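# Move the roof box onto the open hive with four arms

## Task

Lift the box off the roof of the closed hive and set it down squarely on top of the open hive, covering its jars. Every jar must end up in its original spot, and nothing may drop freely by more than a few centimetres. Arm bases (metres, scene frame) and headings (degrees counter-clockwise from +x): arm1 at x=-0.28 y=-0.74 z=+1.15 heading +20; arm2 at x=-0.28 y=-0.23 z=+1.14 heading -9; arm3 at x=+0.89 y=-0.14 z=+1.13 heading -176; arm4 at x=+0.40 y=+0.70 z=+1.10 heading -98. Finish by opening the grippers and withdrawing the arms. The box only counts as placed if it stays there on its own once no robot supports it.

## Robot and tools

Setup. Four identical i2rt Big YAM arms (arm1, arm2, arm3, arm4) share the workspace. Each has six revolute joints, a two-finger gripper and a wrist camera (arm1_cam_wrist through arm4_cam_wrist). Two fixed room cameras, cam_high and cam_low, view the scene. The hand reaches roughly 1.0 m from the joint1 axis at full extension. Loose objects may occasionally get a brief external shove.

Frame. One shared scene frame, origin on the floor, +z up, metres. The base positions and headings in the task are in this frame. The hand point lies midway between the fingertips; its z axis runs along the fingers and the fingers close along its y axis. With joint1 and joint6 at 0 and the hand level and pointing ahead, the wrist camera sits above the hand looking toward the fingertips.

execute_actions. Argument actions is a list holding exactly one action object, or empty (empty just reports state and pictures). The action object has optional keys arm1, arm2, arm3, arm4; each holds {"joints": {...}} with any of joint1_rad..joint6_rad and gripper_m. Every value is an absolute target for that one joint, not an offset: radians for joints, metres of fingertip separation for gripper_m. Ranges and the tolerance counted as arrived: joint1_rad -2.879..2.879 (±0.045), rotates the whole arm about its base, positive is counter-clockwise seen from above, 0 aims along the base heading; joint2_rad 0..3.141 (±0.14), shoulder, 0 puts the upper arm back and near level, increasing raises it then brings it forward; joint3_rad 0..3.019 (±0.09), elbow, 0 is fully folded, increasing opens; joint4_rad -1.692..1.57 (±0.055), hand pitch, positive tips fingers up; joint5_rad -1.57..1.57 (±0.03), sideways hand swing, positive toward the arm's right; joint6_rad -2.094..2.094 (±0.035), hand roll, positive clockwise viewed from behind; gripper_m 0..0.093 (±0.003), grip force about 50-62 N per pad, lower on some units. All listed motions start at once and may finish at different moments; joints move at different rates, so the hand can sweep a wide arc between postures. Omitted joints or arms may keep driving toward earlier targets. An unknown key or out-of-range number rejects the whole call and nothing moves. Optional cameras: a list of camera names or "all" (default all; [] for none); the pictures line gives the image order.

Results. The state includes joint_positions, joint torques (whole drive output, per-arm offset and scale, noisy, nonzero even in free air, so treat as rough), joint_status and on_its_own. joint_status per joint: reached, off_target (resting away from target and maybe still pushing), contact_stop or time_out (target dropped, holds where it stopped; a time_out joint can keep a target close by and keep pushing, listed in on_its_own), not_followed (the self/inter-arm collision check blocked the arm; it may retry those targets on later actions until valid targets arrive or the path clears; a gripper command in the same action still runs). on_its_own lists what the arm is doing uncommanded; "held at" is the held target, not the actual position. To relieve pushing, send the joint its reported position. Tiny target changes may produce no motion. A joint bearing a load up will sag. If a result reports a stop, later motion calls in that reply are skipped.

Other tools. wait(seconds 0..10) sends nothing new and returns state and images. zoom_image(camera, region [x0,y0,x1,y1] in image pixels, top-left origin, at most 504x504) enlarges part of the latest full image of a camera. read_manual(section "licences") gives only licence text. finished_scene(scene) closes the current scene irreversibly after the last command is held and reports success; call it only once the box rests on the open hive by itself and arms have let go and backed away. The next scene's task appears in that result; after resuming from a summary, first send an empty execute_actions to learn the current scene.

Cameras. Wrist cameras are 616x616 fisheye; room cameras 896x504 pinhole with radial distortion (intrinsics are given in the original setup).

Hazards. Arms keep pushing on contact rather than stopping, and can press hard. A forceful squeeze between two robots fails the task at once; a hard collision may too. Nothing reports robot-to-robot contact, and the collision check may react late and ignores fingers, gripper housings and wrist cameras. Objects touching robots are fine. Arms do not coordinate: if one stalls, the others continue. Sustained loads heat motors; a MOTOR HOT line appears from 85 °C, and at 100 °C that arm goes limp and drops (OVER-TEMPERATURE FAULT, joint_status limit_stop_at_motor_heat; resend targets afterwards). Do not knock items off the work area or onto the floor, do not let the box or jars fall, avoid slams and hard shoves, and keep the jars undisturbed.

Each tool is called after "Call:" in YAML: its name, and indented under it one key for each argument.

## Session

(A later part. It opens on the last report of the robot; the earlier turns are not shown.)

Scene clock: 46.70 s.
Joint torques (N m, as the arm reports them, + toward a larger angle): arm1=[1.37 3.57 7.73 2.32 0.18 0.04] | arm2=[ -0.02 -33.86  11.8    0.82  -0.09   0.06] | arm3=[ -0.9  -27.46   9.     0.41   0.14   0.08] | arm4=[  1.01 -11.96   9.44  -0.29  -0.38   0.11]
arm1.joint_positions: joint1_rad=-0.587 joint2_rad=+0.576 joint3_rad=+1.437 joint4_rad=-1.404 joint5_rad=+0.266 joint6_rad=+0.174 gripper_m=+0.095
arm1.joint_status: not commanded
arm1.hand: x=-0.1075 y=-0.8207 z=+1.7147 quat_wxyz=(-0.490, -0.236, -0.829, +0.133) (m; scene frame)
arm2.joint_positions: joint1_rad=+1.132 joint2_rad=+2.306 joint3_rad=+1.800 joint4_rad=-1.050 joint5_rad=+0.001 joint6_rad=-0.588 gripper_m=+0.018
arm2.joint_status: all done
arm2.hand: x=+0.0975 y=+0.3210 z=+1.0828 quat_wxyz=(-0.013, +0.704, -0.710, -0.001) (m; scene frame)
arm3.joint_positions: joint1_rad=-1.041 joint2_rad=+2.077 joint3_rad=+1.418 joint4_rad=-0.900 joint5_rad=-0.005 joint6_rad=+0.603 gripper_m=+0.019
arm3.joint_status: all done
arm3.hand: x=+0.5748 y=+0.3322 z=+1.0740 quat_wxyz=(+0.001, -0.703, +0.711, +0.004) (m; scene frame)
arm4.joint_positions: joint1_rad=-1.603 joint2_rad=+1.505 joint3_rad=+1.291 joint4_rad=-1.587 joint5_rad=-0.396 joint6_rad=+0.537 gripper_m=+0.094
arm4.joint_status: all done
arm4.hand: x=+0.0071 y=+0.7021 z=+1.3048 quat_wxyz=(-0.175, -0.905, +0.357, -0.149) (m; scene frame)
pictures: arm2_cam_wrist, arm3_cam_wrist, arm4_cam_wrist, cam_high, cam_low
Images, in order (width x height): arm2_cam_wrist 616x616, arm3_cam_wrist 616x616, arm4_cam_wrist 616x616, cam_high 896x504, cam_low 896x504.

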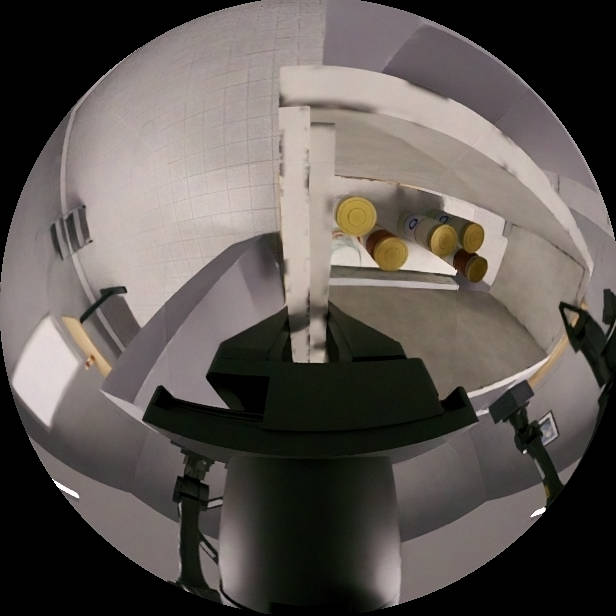

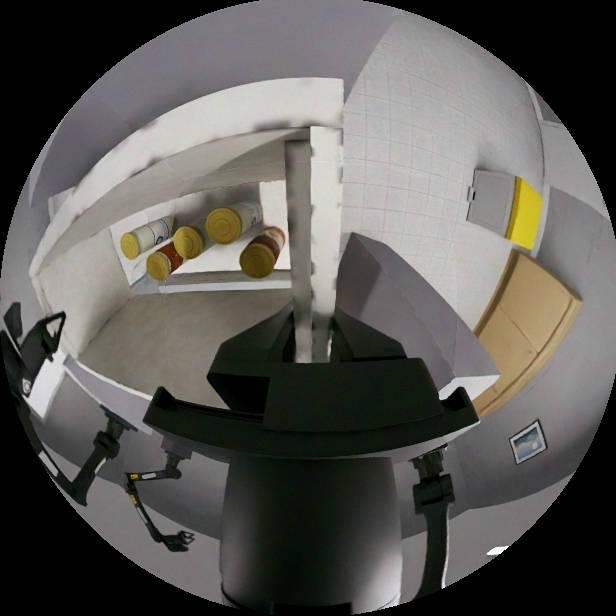

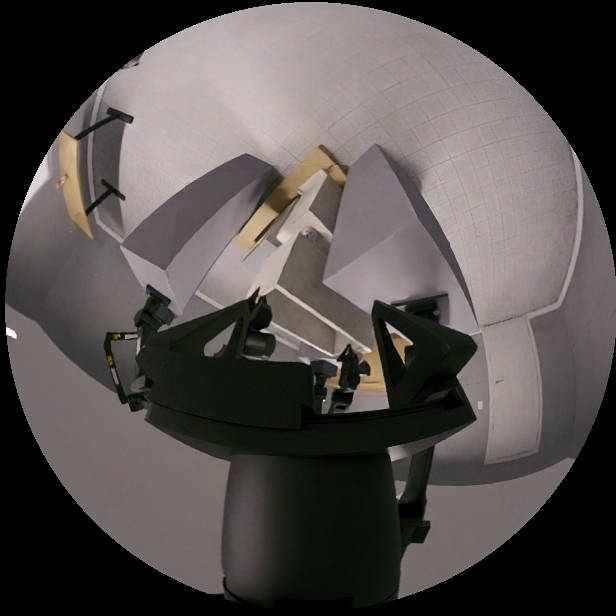

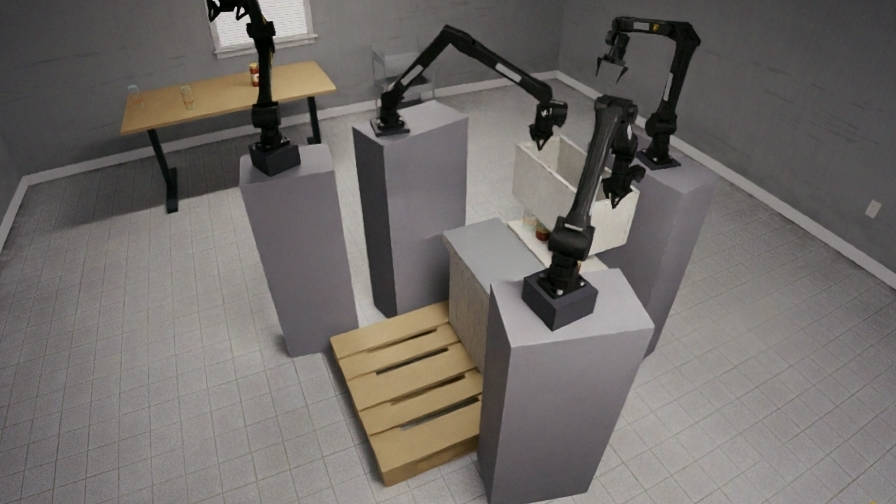

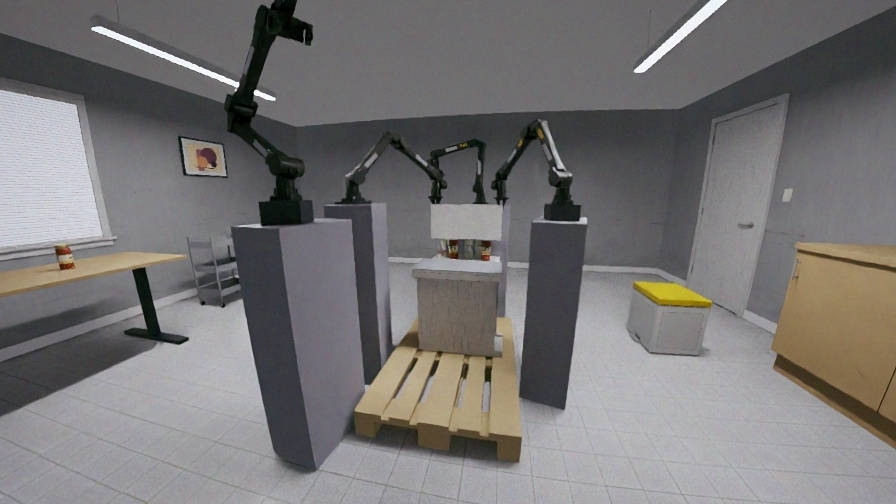

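Call:
zoom_image:
  camera: "cam_low"
  region: [410, 190, 520, 280]

Call:
zoom_image:
  camera: "arm4_cam_wrist"
  region: [230, 150, 380, 310]

Call:
zoom_image:
  camera: "cam_high"
  region: [490, 130, 660, 290]

Region (410, 190, 520, 280) of cam_low's 896x504 image, scaled by 4.582, with more detail than that image has; it fills the top 412 rows of this view, and the rest is white.

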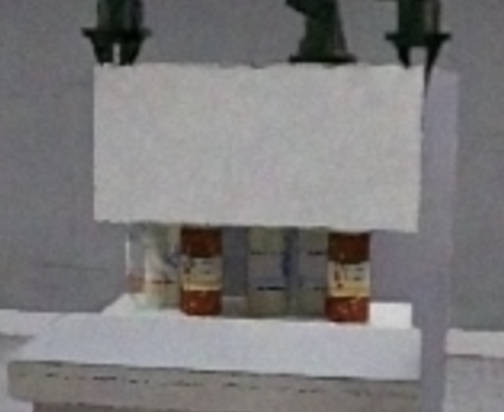

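Region (230, 150, 380, 310) of arm4_cam_wrist's 616x616 image, scaled by 3.150, with more detail than that image has; it fills the left 472 columns of this view, and the rest is white.

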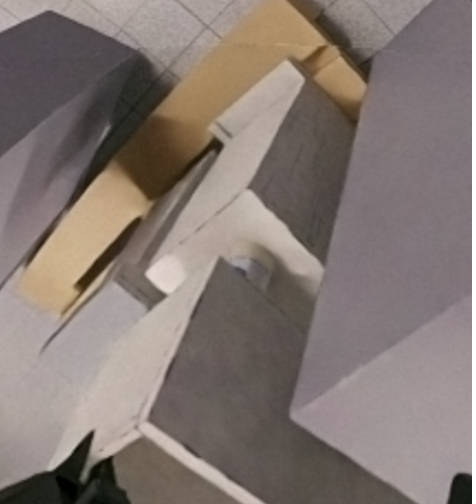

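Region (490, 130, 660, 290) of cam_high's 896x504 image, scaled by 2.965, with more detail than that image has; it fills the top 474 rows of this view, and the rest is white.

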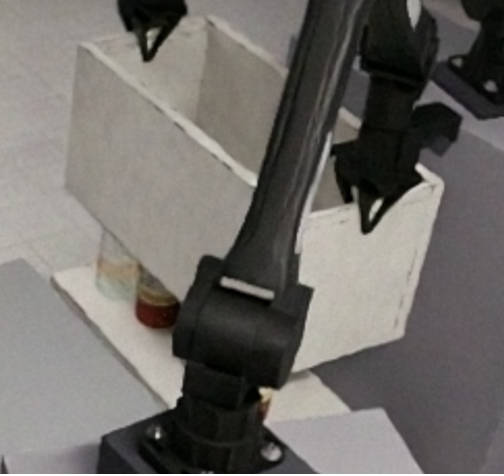

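Call:
execute_actions:
  actions:
    - {"arm2":{"joints":{"joint2_rad":2.305,"joint3_rad":1.818,"joint4_rad":-0.918}},"arm3":{"joints":{"joint1_rad":-1.025,"joint2_rad":2.11,"joint3_rad":1.44,"joint4_rad":-0.755}}}
  cameras: ["arm2_cam_wrist","arm3_cam_wrist","cam_high"]

Call:
zoom_image:
  camera: "cam_high"
  region: [490, 130, 660, 290]

Scene clock: 54.63 s.
Joint torques (N m, as the arm reports them, + toward a larger angle): arm1=[1.37 3.42 7.68 2.32 0.18 0.04] | arm2=[ -0.45 -34.34   8.78   0.96  -0.23   0.03] | arm3=[  0.35 -28.98   8.09   0.21   0.16  -0.02] | arm4=[  0.97 -11.82   9.43  -0.28  -0.38   0.1 ]
arm1.joint_positions: joint1_rad=-0.587 joint2_rad=+0.576 joint3_rad=+1.437 joint4_rad=-1.404 joint5_rad=+0.266 joint6_rad=+0.174 gripper_m=+0.095
arm1.joint_status: not commanded
arm1.hand: x=-0.1075 y=-0.8207 z=+1.7147 quat_wxyz=(-0.490, -0.236, -0.829, +0.133) (m; scene frame)
arm2.joint_positions: joint1_rad=+1.129 joint2_rad=+2.422 joint3_rad=+1.787 joint4_rad=-0.930 joint5_rad=+0.005 joint6_rad=-0.584 gripper_m=+0.018
arm2.joint_status: all done
arm2.hand: x=+0.0982 y=+0.3174 z=+1.0045 quat_wxyz=(-0.009, +0.702, -0.712, +0.002) (m; scene frame)
arm3.joint_positions: joint1_rad=-1.034 joint2_rad=+2.205 joint3_rad=+1.394 joint4_rad=-0.758 joint5_rad=-0.005 joint6_rad=+0.610 gripper_m=+0.019
arm3.joint_status: all done
arm3.hand: x=+0.5747 y=+0.3253 z=+0.9971 quat_wxyz=(-0.001, -0.703, +0.711, -0.001) (m; scene frame)
arm4.joint_positions: joint1_rad=-1.603 joint2_rad=+1.505 joint3_rad=+1.291 joint4_rad=-1.587 joint5_rad=-0.396 joint6_rad=+0.537 gripper_m=+0.094
arm4.joint_status: not commanded
arm4.hand: x=+0.0071 y=+0.7021 z=+1.3048 quat_wxyz=(-0.175, -0.905, +0.357, -0.149) (m; scene frame)
pictures: arm2_cam_wrist, arm3_cam_wrist, cam_high
Images, in order (width x height): arm2_cam_wrist 616x616, arm3_cam_wrist 616x616, cam_high 896x504.

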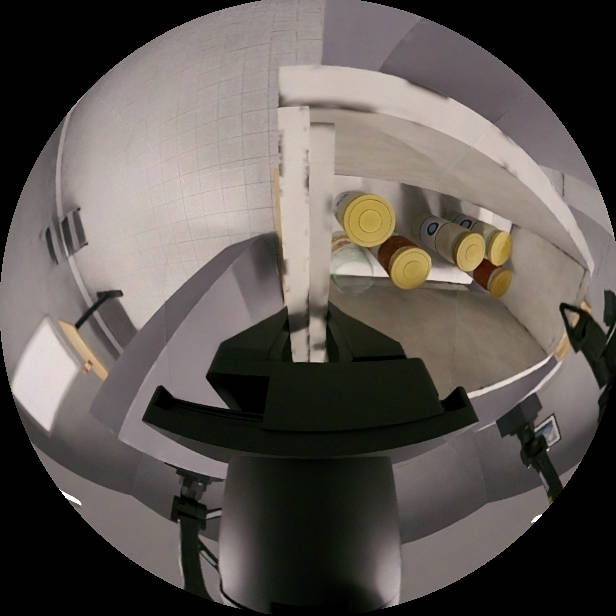

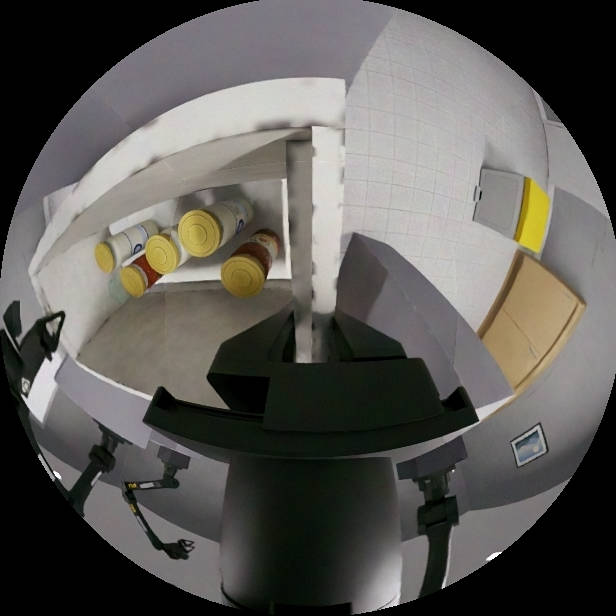

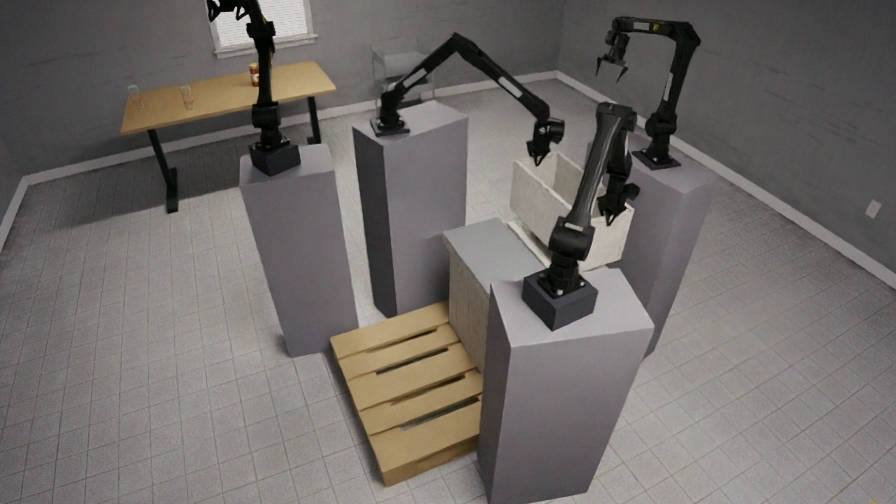

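Region (490, 130, 660, 290) of cam_high's 896x504 image, scaled by 2.965, with more detail than that image has; it fills the top 474 rows of this view, and the rest is white.

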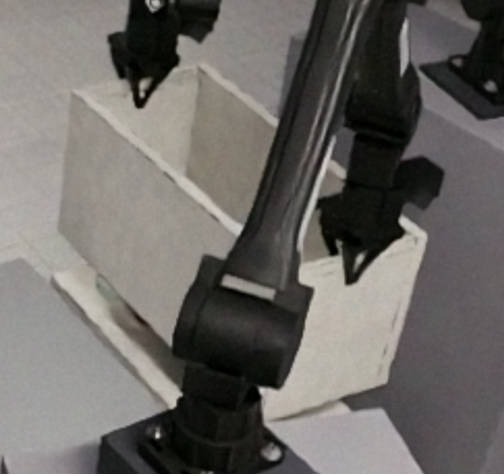

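Call:
execute_actions:
  actions:
    - {"arm2":{"joints":{"joint2_rad":2.415,"joint3_rad":1.87,"joint4_rad":-0.827}},"arm3":{"joints":{"joint1_rad":-1.017,"joint2_rad":2.238,"joint3_rad":1.485,"joint4_rad":-0.65,"joint6_rad":0.615}}}
  cameras: ["arm4_cam_wrist","cam_low","cam_high"]

Call:
zoom_image:
  camera: "cam_high"
  region: [490, 130, 660, 290]

Call:
zoom_image:
  camera: "arm4_cam_wrist"
  region: [250, 170, 350, 280]

Call:
zoom_image:
  camera: "cam_low"
  region: [410, 190, 520, 280]

Scene clock: 58.67 s.
Joint torques (N m, as the arm reports them, + toward a larger angle): arm1=[1.45 3.49 7.72 2.29 0.18 0.04] | arm2=[ -0.91 -33.49  12.38   0.61  -0.26   0.05] | arm3=[ -0.04 -28.76   8.77   0.24   0.24   0.02] | arm4=[  0.87 -11.89   9.44  -0.28  -0.38   0.11]
arm1.joint_positions: joint1_rad=-0.587 joint2_rad=+0.576 joint3_rad=+1.437 joint4_rad=-1.404 joint5_rad=+0.266 joint6_rad=+0.174 gripper_m=+0.095
arm1.joint_status: not commanded
arm1.hand: x=-0.1075 y=-0.8207 z=+1.7147 quat_wxyz=(-0.490, -0.236, -0.829, +0.133) (m; scene frame)
arm2.joint_positions: joint1_rad=+1.132 joint2_rad=+2.522 joint3_rad=+1.787 joint4_rad=-0.834 joint5_rad=+0.005 joint6_rad=-0.586 gripper_m=+0.018
arm2.joint_status: all done
arm2.hand: x=+0.0935 y=+0.3133 z=+0.9412 quat_wxyz=(-0.008, +0.704, -0.710, +0.002) (m; scene frame)
arm3.joint_positions: joint1_rad=-1.024 joint2_rad=+2.334 joint3_rad=+1.418 joint4_rad=-0.652 joint5_rad=-0.006 joint6_rad=+0.615 gripper_m=+0.019
arm3.joint_status: all done
arm3.hand: x=+0.5696 y=+0.3236 z=+0.9333 quat_wxyz=(-0.001, -0.705, +0.709, +0.000) (m; scene frame)
arm4.joint_positions: joint1_rad=-1.603 joint2_rad=+1.505 joint3_rad=+1.291 joint4_rad=-1.587 joint5_rad=-0.396 joint6_rad=+0.537 gripper_m=+0.094
arm4.joint_status: not commanded
arm4.hand: x=+0.0071 y=+0.7021 z=+1.3048 quat_wxyz=(-0.175, -0.905, +0.357, -0.149) (m; scene frame)
pictures: arm4_cam_wrist, cam_high, cam_low
Images, in order (width x height): arm4_cam_wrist 616x616, cam_high 896x504, cam_low 896x504.

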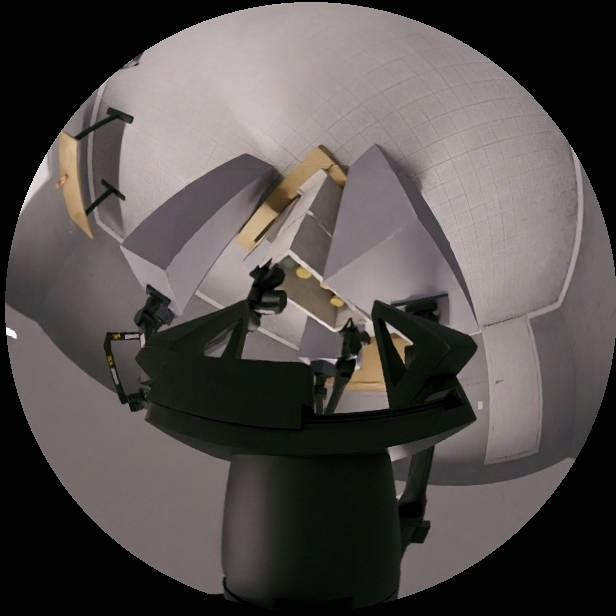

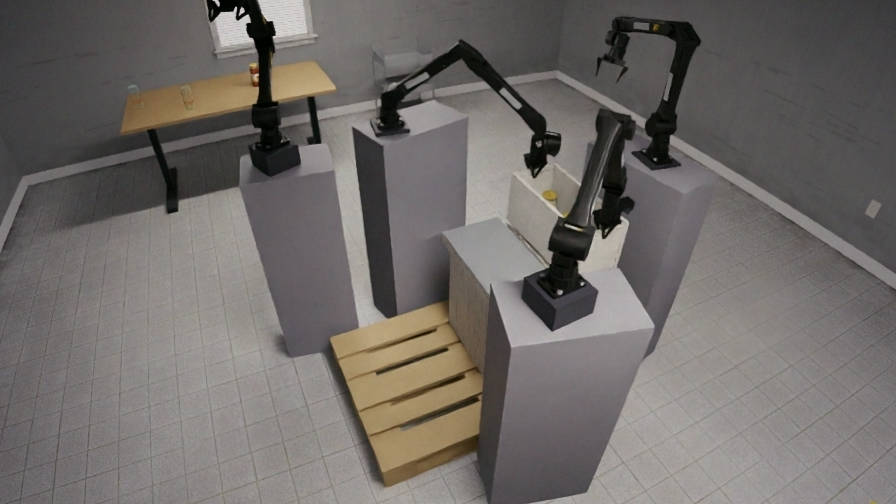

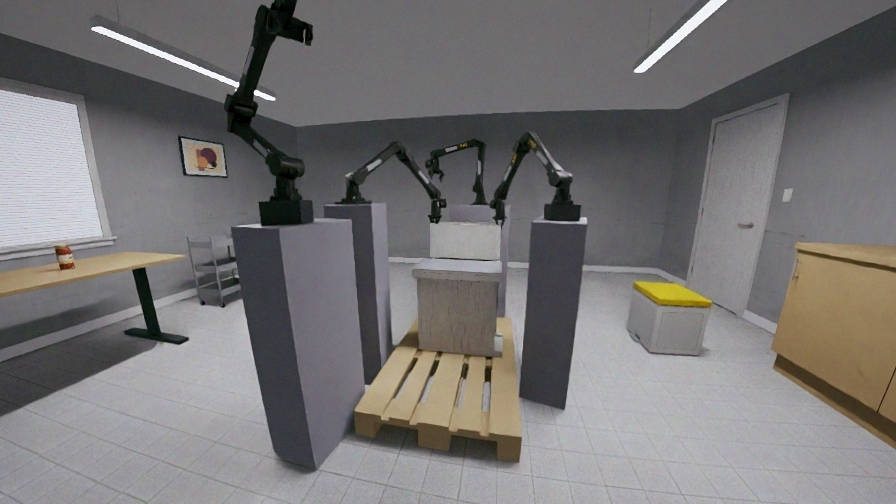

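Region (490, 130, 660, 290) of cam_high's 896x504 image, scaled by 2.965, with more detail than that image has; it fills the top 474 rows of this view, and the rest is white.

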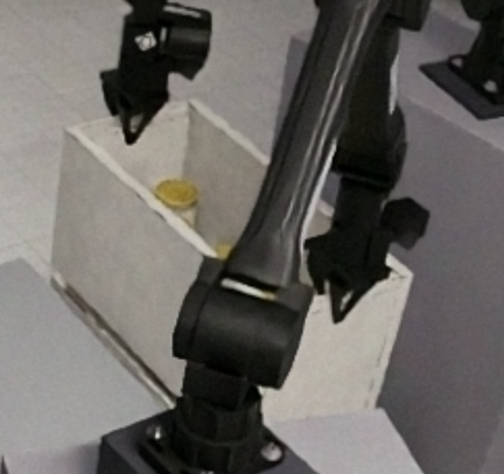

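Region (250, 170, 350, 280) of arm4_cam_wrist's 616x616 image, scaled by 4.582, with more detail than that image has; it fills the left 458 columns of this view, and the rest is white.

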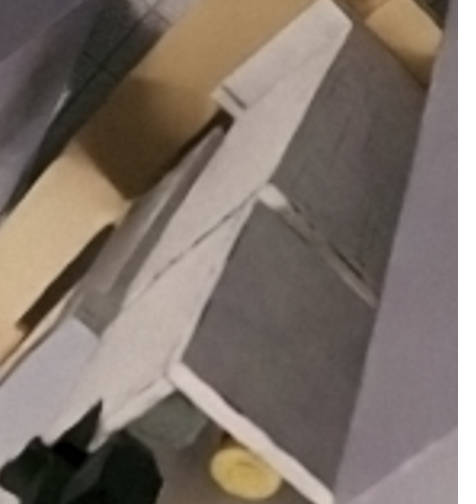

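Region (410, 190, 520, 280) of cam_low's 896x504 image, scaled by 4.582, with more detail than that image has; it fills the top 412 rows of this view, and the rest is white.

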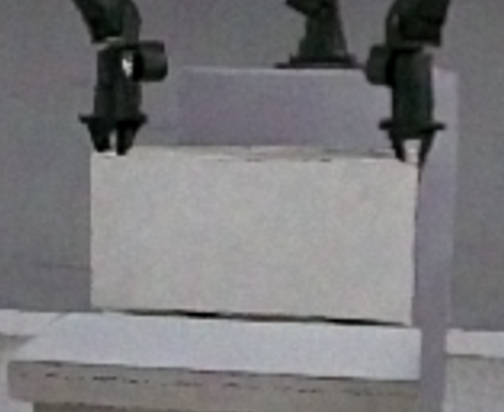

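Call:
execute_actions:
  actions:
    - {"arm2":{"joints":{"joint2_rad":2.465,"joint3_rad":1.905,"joint4_rad":-0.822}},"arm3":{"joints":{"joint1_rad":-1.042,"joint2_rad":2.285,"joint3_rad":1.5,"joint4_rad":-0.628}}}
  cameras: ["arm4_cam_wrist","cam_high"]

Call:
zoom_image:
  camera: "cam_high"
  region: [490, 190, 580, 280]

Call:
zoom_image:
  camera: "arm4_cam_wrist"
  region: [250, 170, 350, 280]

Scene clock: 63.77 s.
Joint torques (N m, as the arm reports them, + toward a larger angle): arm1=[1.37 3.55 7.74 2.31 0.17 0.05] | arm2=[ -0.53 -31.73  13.14   0.83  -0.19   0.07] | arm3=[ -1.06 -27.06   9.07   0.41   0.22   0.03] | arm4=[  0.96 -11.88   9.45  -0.29  -0.38   0.11]
arm1.joint_positions: joint1_rad=-0.587 joint2_rad=+0.576 joint3_rad=+1.437 joint4_rad=-1.404 joint5_rad=+0.266 joint6_rad=+0.174 gripper_m=+0.095
arm1.joint_status: not commanded
arm1.hand: x=-0.1075 y=-0.8207 z=+1.7147 quat_wxyz=(-0.490, -0.236, -0.829, +0.133) (m; scene frame)
arm2.joint_positions: joint1_rad=+1.132 joint2_rad=+2.545 joint3_rad=+1.810 joint4_rad=-0.831 joint5_rad=+0.004 joint6_rad=-0.586 gripper_m=+0.018
arm2.joint_status: joint3_rad time_out (moved +0.024 of +0.118); the others done
arm2.on_its_own: joint3_rad reads +1.810 and still pushes toward +1.905 since a time_out
arm2.hand: x=+0.0960 y=+0.3173 z=+0.9332 quat_wxyz=(-0.009, +0.704, -0.710, +0.001) (m; scene frame)
arm3.joint_positions: joint1_rad=-1.031 joint2_rad=+2.353 joint3_rad=+1.425 joint4_rad=-0.636 joint5_rad=-0.007 joint6_rad=+0.615 gripper_m=+0.019
arm3.joint_status: all done
arm3.hand: x=+0.5721 y=+0.3271 z=+0.9246 quat_wxyz=(-0.001, -0.702, +0.712, +0.002) (m; scene frame)
arm4.joint_positions: joint1_rad=-1.603 joint2_rad=+1.505 joint3_rad=+1.291 joint4_rad=-1.587 joint5_rad=-0.396 joint6_rad=+0.537 gripper_m=+0.094
arm4.joint_status: not commanded
arm4.hand: x=+0.0071 y=+0.7021 z=+1.3048 quat_wxyz=(-0.175, -0.905, +0.357, -0.149) (m; scene frame)
pictures: arm4_cam_wrist, cam_high
Images, in order (width x height): arm4_cam_wrist 616x616, cam_high 896x504.

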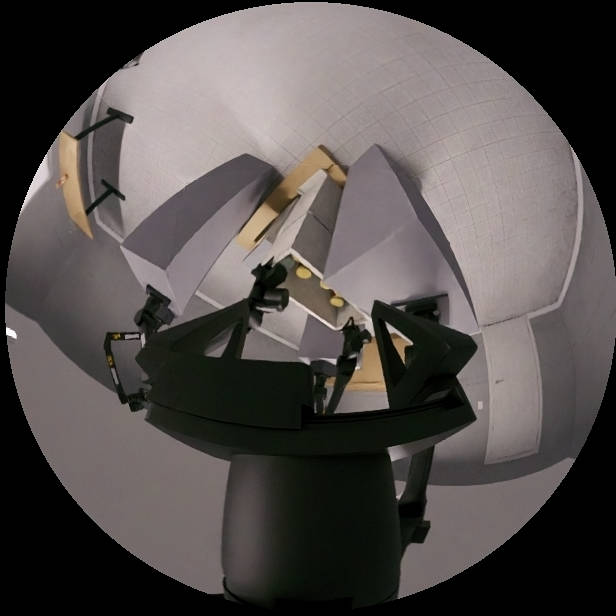

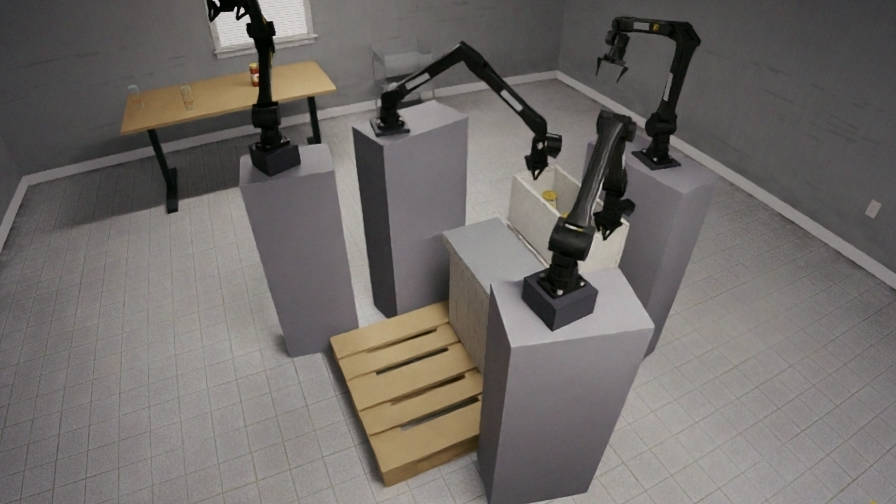

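Region (490, 190, 580, 280) of cam_high's 896x504 image, scaled by 5.600, with more detail than that image has.

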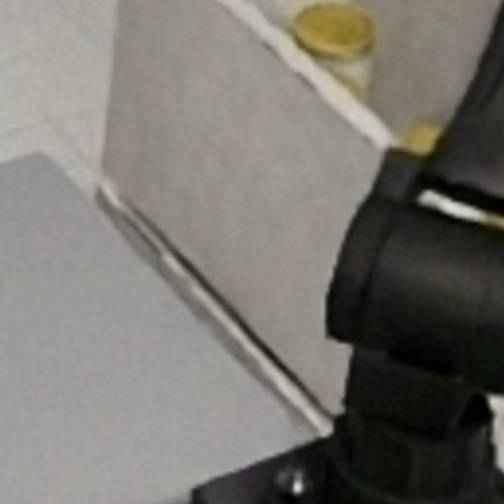

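Region (250, 170, 350, 280) of arm4_cam_wrist's 616x616 image, scaled by 4.582, with more detail than that image has; it fills the left 458 columns of this view, and the rest is white.

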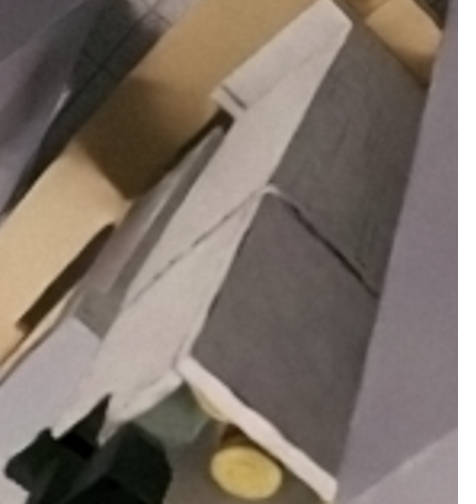

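Call:
execute_actions:
  actions:
    - {"arm2":{"joints":{"joint2_rad":2.55,"joint3_rad":1.825,"joint4_rad":-0.822}},"arm3":{"joints":{"joint1_rad":-1.033,"joint2_rad":2.357,"joint3_rad":1.443,"joint4_rad":-0.628}}}
  cameras: ["arm4_cam_wrist","cam_high"]

Call:
zoom_image:
  camera: "cam_high"
  region: [490, 190, 580, 280]

Call:
zoom_image:
  camera: "arm4_cam_wrist"
  region: [250, 170, 350, 280]

Scene clock: 67.00 s.
Joint torques (N m, as the arm reports them, + toward a larger angle): arm1=[1.4  3.57 7.73 2.28 0.18 0.05] | arm2=[ -0.34 -27.46   6.98   0.33  -0.41   0.11] | arm3=[ -0.76 -23.1    5.43  -0.03   0.31   0.04] | arm4=[  0.98 -11.86   9.45  -0.29  -0.38   0.11]
arm1.joint_positions: joint1_rad=-0.587 joint2_rad=+0.576 joint3_rad=+1.437 joint4_rad=-1.404 joint5_rad=+0.266 joint6_rad=+0.174 gripper_m=+0.095
arm1.joint_status: not commanded
arm1.hand: x=-0.1075 y=-0.8207 z=+1.7147 quat_wxyz=(-0.490, -0.236, -0.829, +0.133) (m; scene frame)
arm2.joint_positions: joint1_rad=+1.126 joint2_rad=+2.573 joint3_rad=+1.810 joint4_rad=-0.820 joint5_rad=+0.010 joint6_rad=-0.591 gripper_m=+0.018
arm2.joint_status: all done
arm2.hand: x=+0.0961 y=+0.3089 z=+0.9156 quat_wxyz=(-0.001, +0.703, -0.711, +0.006) (m; scene frame)
arm3.joint_positions: joint1_rad=-1.027 joint2_rad=+2.381 joint3_rad=+1.424 joint4_rad=-0.624 joint5_rad=-0.009 joint6_rad=+0.615 gripper_m=+0.019
arm3.joint_status: all done
arm3.hand: x=+0.5737 y=+0.3201 z=+0.9095 quat_wxyz=(-0.003, -0.704, +0.711, -0.006) (m; scene frame)
arm4.joint_positions: joint1_rad=-1.603 joint2_rad=+1.505 joint3_rad=+1.291 joint4_rad=-1.587 joint5_rad=-0.396 joint6_rad=+0.537 gripper_m=+0.094
arm4.joint_status: not commanded
arm4.hand: x=+0.0071 y=+0.7021 z=+1.3048 quat_wxyz=(-0.175, -0.905, +0.357, -0.149) (m; scene frame)
pictures: arm4_cam_wrist, cam_high
Images, in order (width x height): arm4_cam_wrist 616x616, cam_high 896x504.

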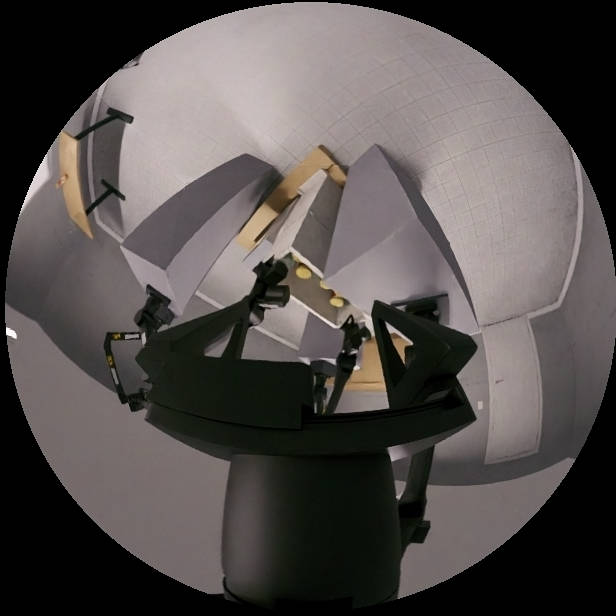

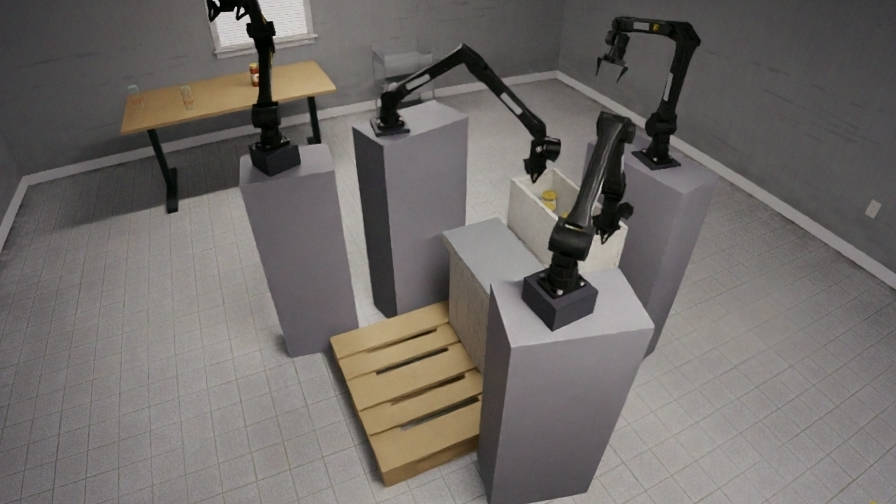

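Region (490, 190, 580, 280) of cam_high's 896x504 image, scaled by 5.600, with more detail than that image has.

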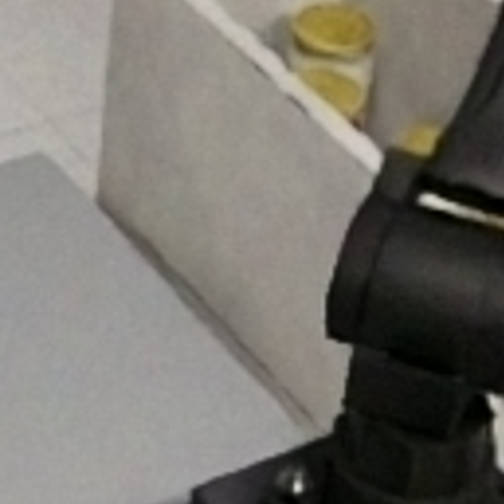

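Region (250, 170, 350, 280) of arm4_cam_wrist's 616x616 image, scaled by 4.582, with more detail than that image has; it fills the left 458 columns of this view, and the rest is white.

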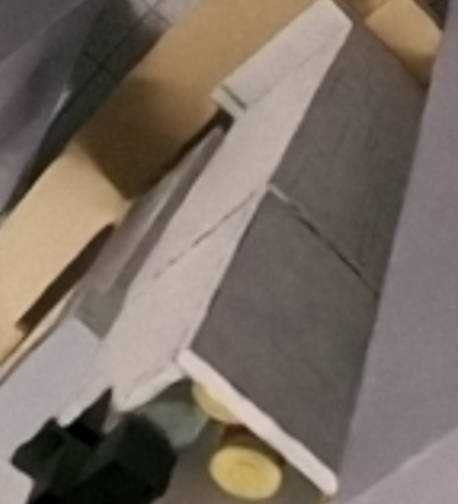

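Nearly flush. Release and withdraw.

Call:
execute_actions:
  actions:
    - {"arm2":{"joints":{"gripper_m":0.05}},"arm3":{"joints":{"gripper_m":0.05}}}
  cameras: []

Call:
execute_actions:
  actions:
    - {"arm2":{"joints":{"joint2_rad":2.425,"joint3_rad":1.76,"joint4_rad":-0.955}},"arm3":{"joints":{"joint2_rad":2.21,"joint3_rad":1.385,"joint4_rad":-0.785}}}
  cameras: []

Call:
execute_actions:
  actions:
    - {"arm2":{"joints":{"joint2_rad":1.9,"joint3_rad":1.5,"joint4_rad":-1.2}},"arm3":{"joints":{"joint2_rad":1.75,"joint3_rad":1.3,"joint4_rad":-1.15}}}
  cameras: ["arm2_cam_wrist","arm3_cam_wrist","arm4_cam_wrist","cam_high"]

Call:
zoom_image:
  camera: "arm4_cam_wrist"
  region: [250, 170, 350, 280]

Call:
zoom_image:
  camera: "arm3_cam_wrist"
  region: [120, 60, 360, 280]

Scene clock: 71.83 s.
Joint torques (N m, as the arm reports them, + toward a larger angle): arm1=[1.43 3.5  7.73 2.3  0.18 0.04] | arm2=[  0.06 -25.36   7.07   0.45  -0.15   0.09] | arm3=[ -0.93 -22.57   5.48   0.     0.1    0.05] | arm4=[  1.02 -11.91   9.43  -0.3   -0.38   0.11]
arm1.joint_positions: joint1_rad=-0.587 joint2_rad=+0.576 joint3_rad=+1.437 joint4_rad=-1.404 joint5_rad=+0.266 joint6_rad=+0.174 gripper_m=+0.095
arm1.joint_status: not commanded
arm1.hand: x=-0.1075 y=-0.8207 z=+1.7147 quat_wxyz=(-0.490, -0.236, -0.829, +0.133) (m; scene frame)
arm2.joint_positions: joint1_rad=+1.126 joint2_rad=+2.541 joint3_rad=+1.810 joint4_rad=-0.820 joint5_rad=+0.002 joint6_rad=-0.591 gripper_m=+0.050
arm2.joint_status: all done
arm2.hand: x=+0.1011 y=+0.3186 z=+0.9358 quat_wxyz=(-0.016, +0.703, -0.711, -0.001) (m; scene frame)
arm3.joint_positions: joint1_rad=-1.027 joint2_rad=+2.372 joint3_rad=+1.424 joint4_rad=-0.624 joint5_rad=-0.003 joint6_rad=+0.615 gripper_m=+0.050
arm3.joint_status: all done
arm3.hand: x=+0.5729 y=+0.3230 z=+0.9140 quat_wxyz=(+0.000, -0.704, +0.711, -0.002) (m; scene frame)
arm4.joint_positions: joint1_rad=-1.603 joint2_rad=+1.505 joint3_rad=+1.291 joint4_rad=-1.587 joint5_rad=-0.396 joint6_rad=+0.537 gripper_m=+0.094
arm4.joint_status: not commanded
arm4.hand: x=+0.0071 y=+0.7021 z=+1.3048 quat_wxyz=(-0.175, -0.905, +0.357, -0.149) (m; scene frame)
pictures: none
No camera images: the call's "cameras" was empty. Leave "cameras" out to get every camera's image.

Scene clock: 72.87 s.
Joint torques (N m, as the arm reports them, + toward a larger angle): arm1=[1.38 3.46 7.72 2.32 0.18 0.04] | arm2=[  0.05 -23.19   6.08  -0.06  -0.15   0.09] | arm3=[ -0.64 -19.57   5.67  -0.39   0.09   0.04] | arm4=[  0.98 -11.87   9.43  -0.28  -0.38   0.11]
arm1.joint_positions: joint1_rad=-0.587 joint2_rad=+0.576 joint3_rad=+1.437 joint4_rad=-1.404 joint5_rad=+0.266 joint6_rad=+0.174 gripper_m=+0.095
arm1.joint_status: not commanded
arm1.hand: x=-0.1075 y=-0.8207 z=+1.7147 quat_wxyz=(-0.490, -0.236, -0.829, +0.133) (m; scene frame)
arm2.joint_positions: joint1_rad=+1.126 joint2_rad=+2.395 joint3_rad=+1.766 joint4_rad=-0.938 joint5_rad=+0.002 joint6_rad=-0.591 gripper_m=+0.050
arm2.joint_status: all done
arm2.hand: x=+0.0969 y=+0.3129 z=+1.0155 quat_wxyz=(-0.009, +0.703, -0.711, +0.001) (m; scene frame)
arm3.joint_positions: joint1_rad=-1.027 joint2_rad=+2.195 joint3_rad=+1.374 joint4_rad=-0.772 joint5_rad=-0.003 joint6_rad=+0.615 gripper_m=+0.050
arm3.joint_status: all done
arm3.hand: x=+0.5783 y=+0.3145 z=+0.9977 quat_wxyz=(-0.001, -0.704, +0.711, -0.013) (m; scene frame)
arm4.joint_positions: joint1_rad=-1.603 joint2_rad=+1.505 joint3_rad=+1.291 joint4_rad=-1.587 joint5_rad=-0.396 joint6_rad=+0.537 gripper_m=+0.094
arm4.joint_status: not commanded
arm4.hand: x=+0.0071 y=+0.7021 z=+1.3048 quat_wxyz=(-0.175, -0.905, +0.357, -0.149) (m; scene frame)
pictures: none
No camera images: the call's "cameras" was empty. Leave "cameras" out to get every camera's image.

Scene clock: 74.47 s.
Joint torques (N m, as the arm reports them, + toward a larger angle): arm1=[1.48 3.49 7.73 2.31 0.18 0.04] | arm2=[  0.08 -18.43   7.13  -0.02  -0.13   0.07] | arm3=[ -0.62 -15.68   7.64  -0.41   0.09   0.04] | arm4=[  0.96 -11.83   9.45  -0.29  -0.38   0.1 ]
arm1.joint_positions: joint1_rad=-0.587 joint2_rad=+0.576 joint3_rad=+1.437 joint4_rad=-1.404 joint5_rad=+0.266 joint6_rad=+0.174 gripper_m=+0.095
arm1.joint_status: not commanded
arm1.hand: x=-0.1075 y=-0.8207 z=+1.7147 quat_wxyz=(-0.490, -0.236, -0.829, +0.133) (m; scene frame)
arm2.joint_positions: joint1_rad=+1.126 joint2_rad=+1.890 joint3_rad=+1.507 joint4_rad=-1.185 joint5_rad=+0.002 joint6_rad=-0.591 gripper_m=+0.050
arm2.joint_status: all done
arm2.hand: x=+0.0408 y=+0.2321 z=+1.2267 quat_wxyz=(-0.008, +0.703, -0.711, +0.001) (m; scene frame)
arm3.joint_positions: joint1_rad=-1.027 joint2_rad=+1.741 joint3_rad=+1.285 joint4_rad=-1.136 joint5_rad=-0.003 joint6_rad=+0.615 gripper_m=+0.050
arm3.joint_status: all done
arm3.hand: x=+0.6129 y=+0.2629 z=+1.2032 quat_wxyz=(-0.001, -0.704, +0.711, -0.013) (m; scene frame)
arm4.joint_positions: joint1_rad=-1.603 joint2_rad=+1.505 joint3_rad=+1.291 joint4_rad=-1.587 joint5_rad=-0.396 joint6_rad=+0.537 gripper_m=+0.094
arm4.joint_status: not commanded
arm4.hand: x=+0.0071 y=+0.7021 z=+1.3048 quat_wxyz=(-0.175, -0.905, +0.357, -0.149) (m; scene frame)
pictures: arm2_cam_wrist, arm3_cam_wrist, arm4_cam_wrist, cam_high
Images, in order (width x height): arm2_cam_wrist 616x616, arm3_cam_wrist 616x616, arm4_cam_wrist 616x616, cam_high 896x504.

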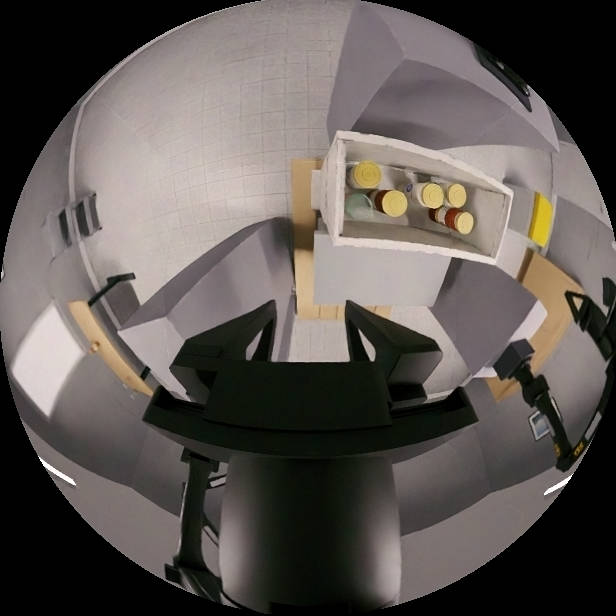

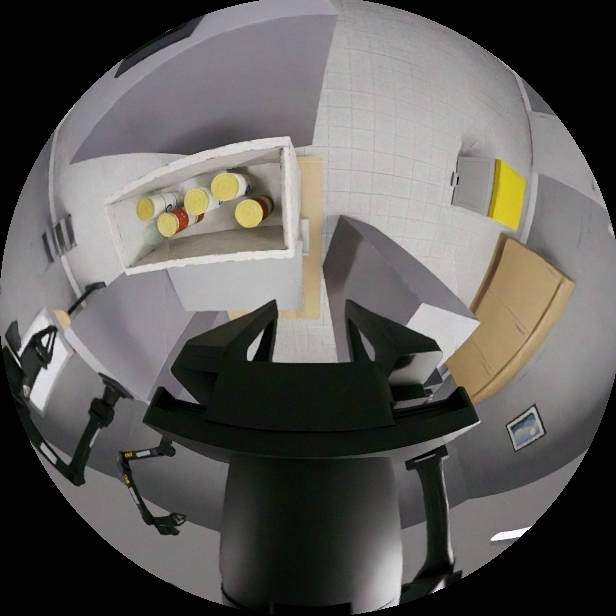

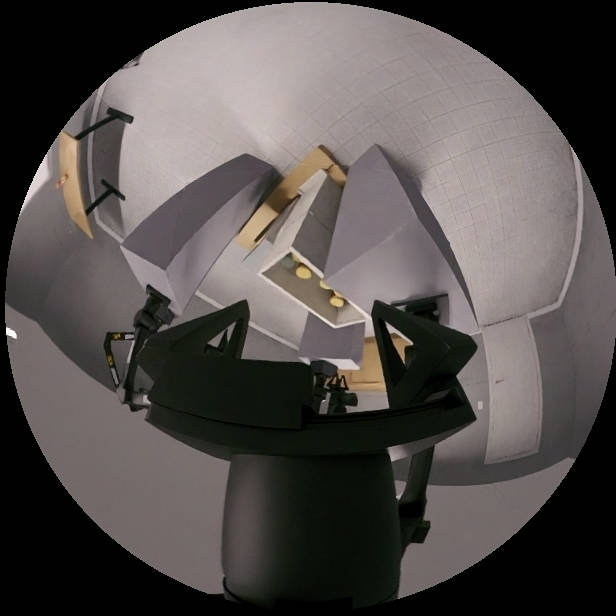

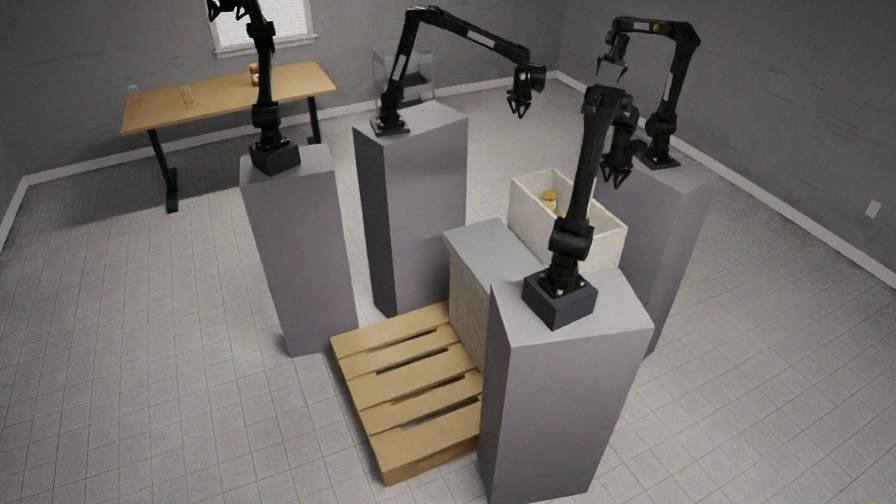

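Region (250, 170, 350, 280) of arm4_cam_wrist's 616x616 image, scaled by 4.582, with more detail than that image has; it fills the left 458 columns of this view, and the rest is white.

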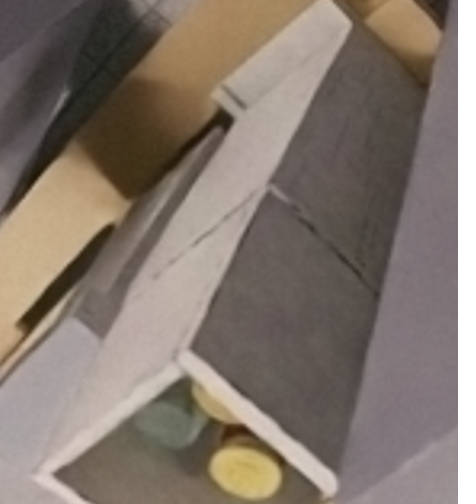

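Region (120, 60, 360, 280) of arm3_cam_wrist's 616x616 image, scaled by 2.100, with more detail than that image has; it fills the top 462 rows of this view, and the rest is white.

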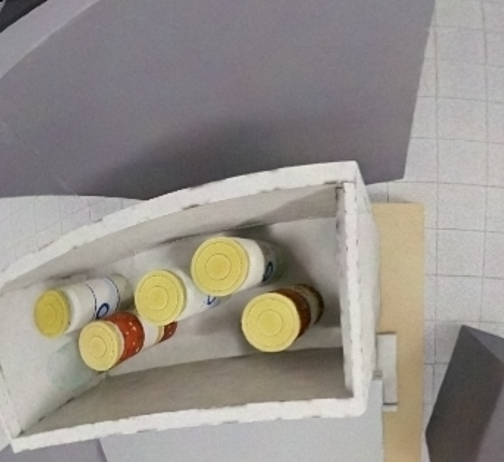

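Call:
finished_scene:
  scene: 2

The scene is finished: the task was done.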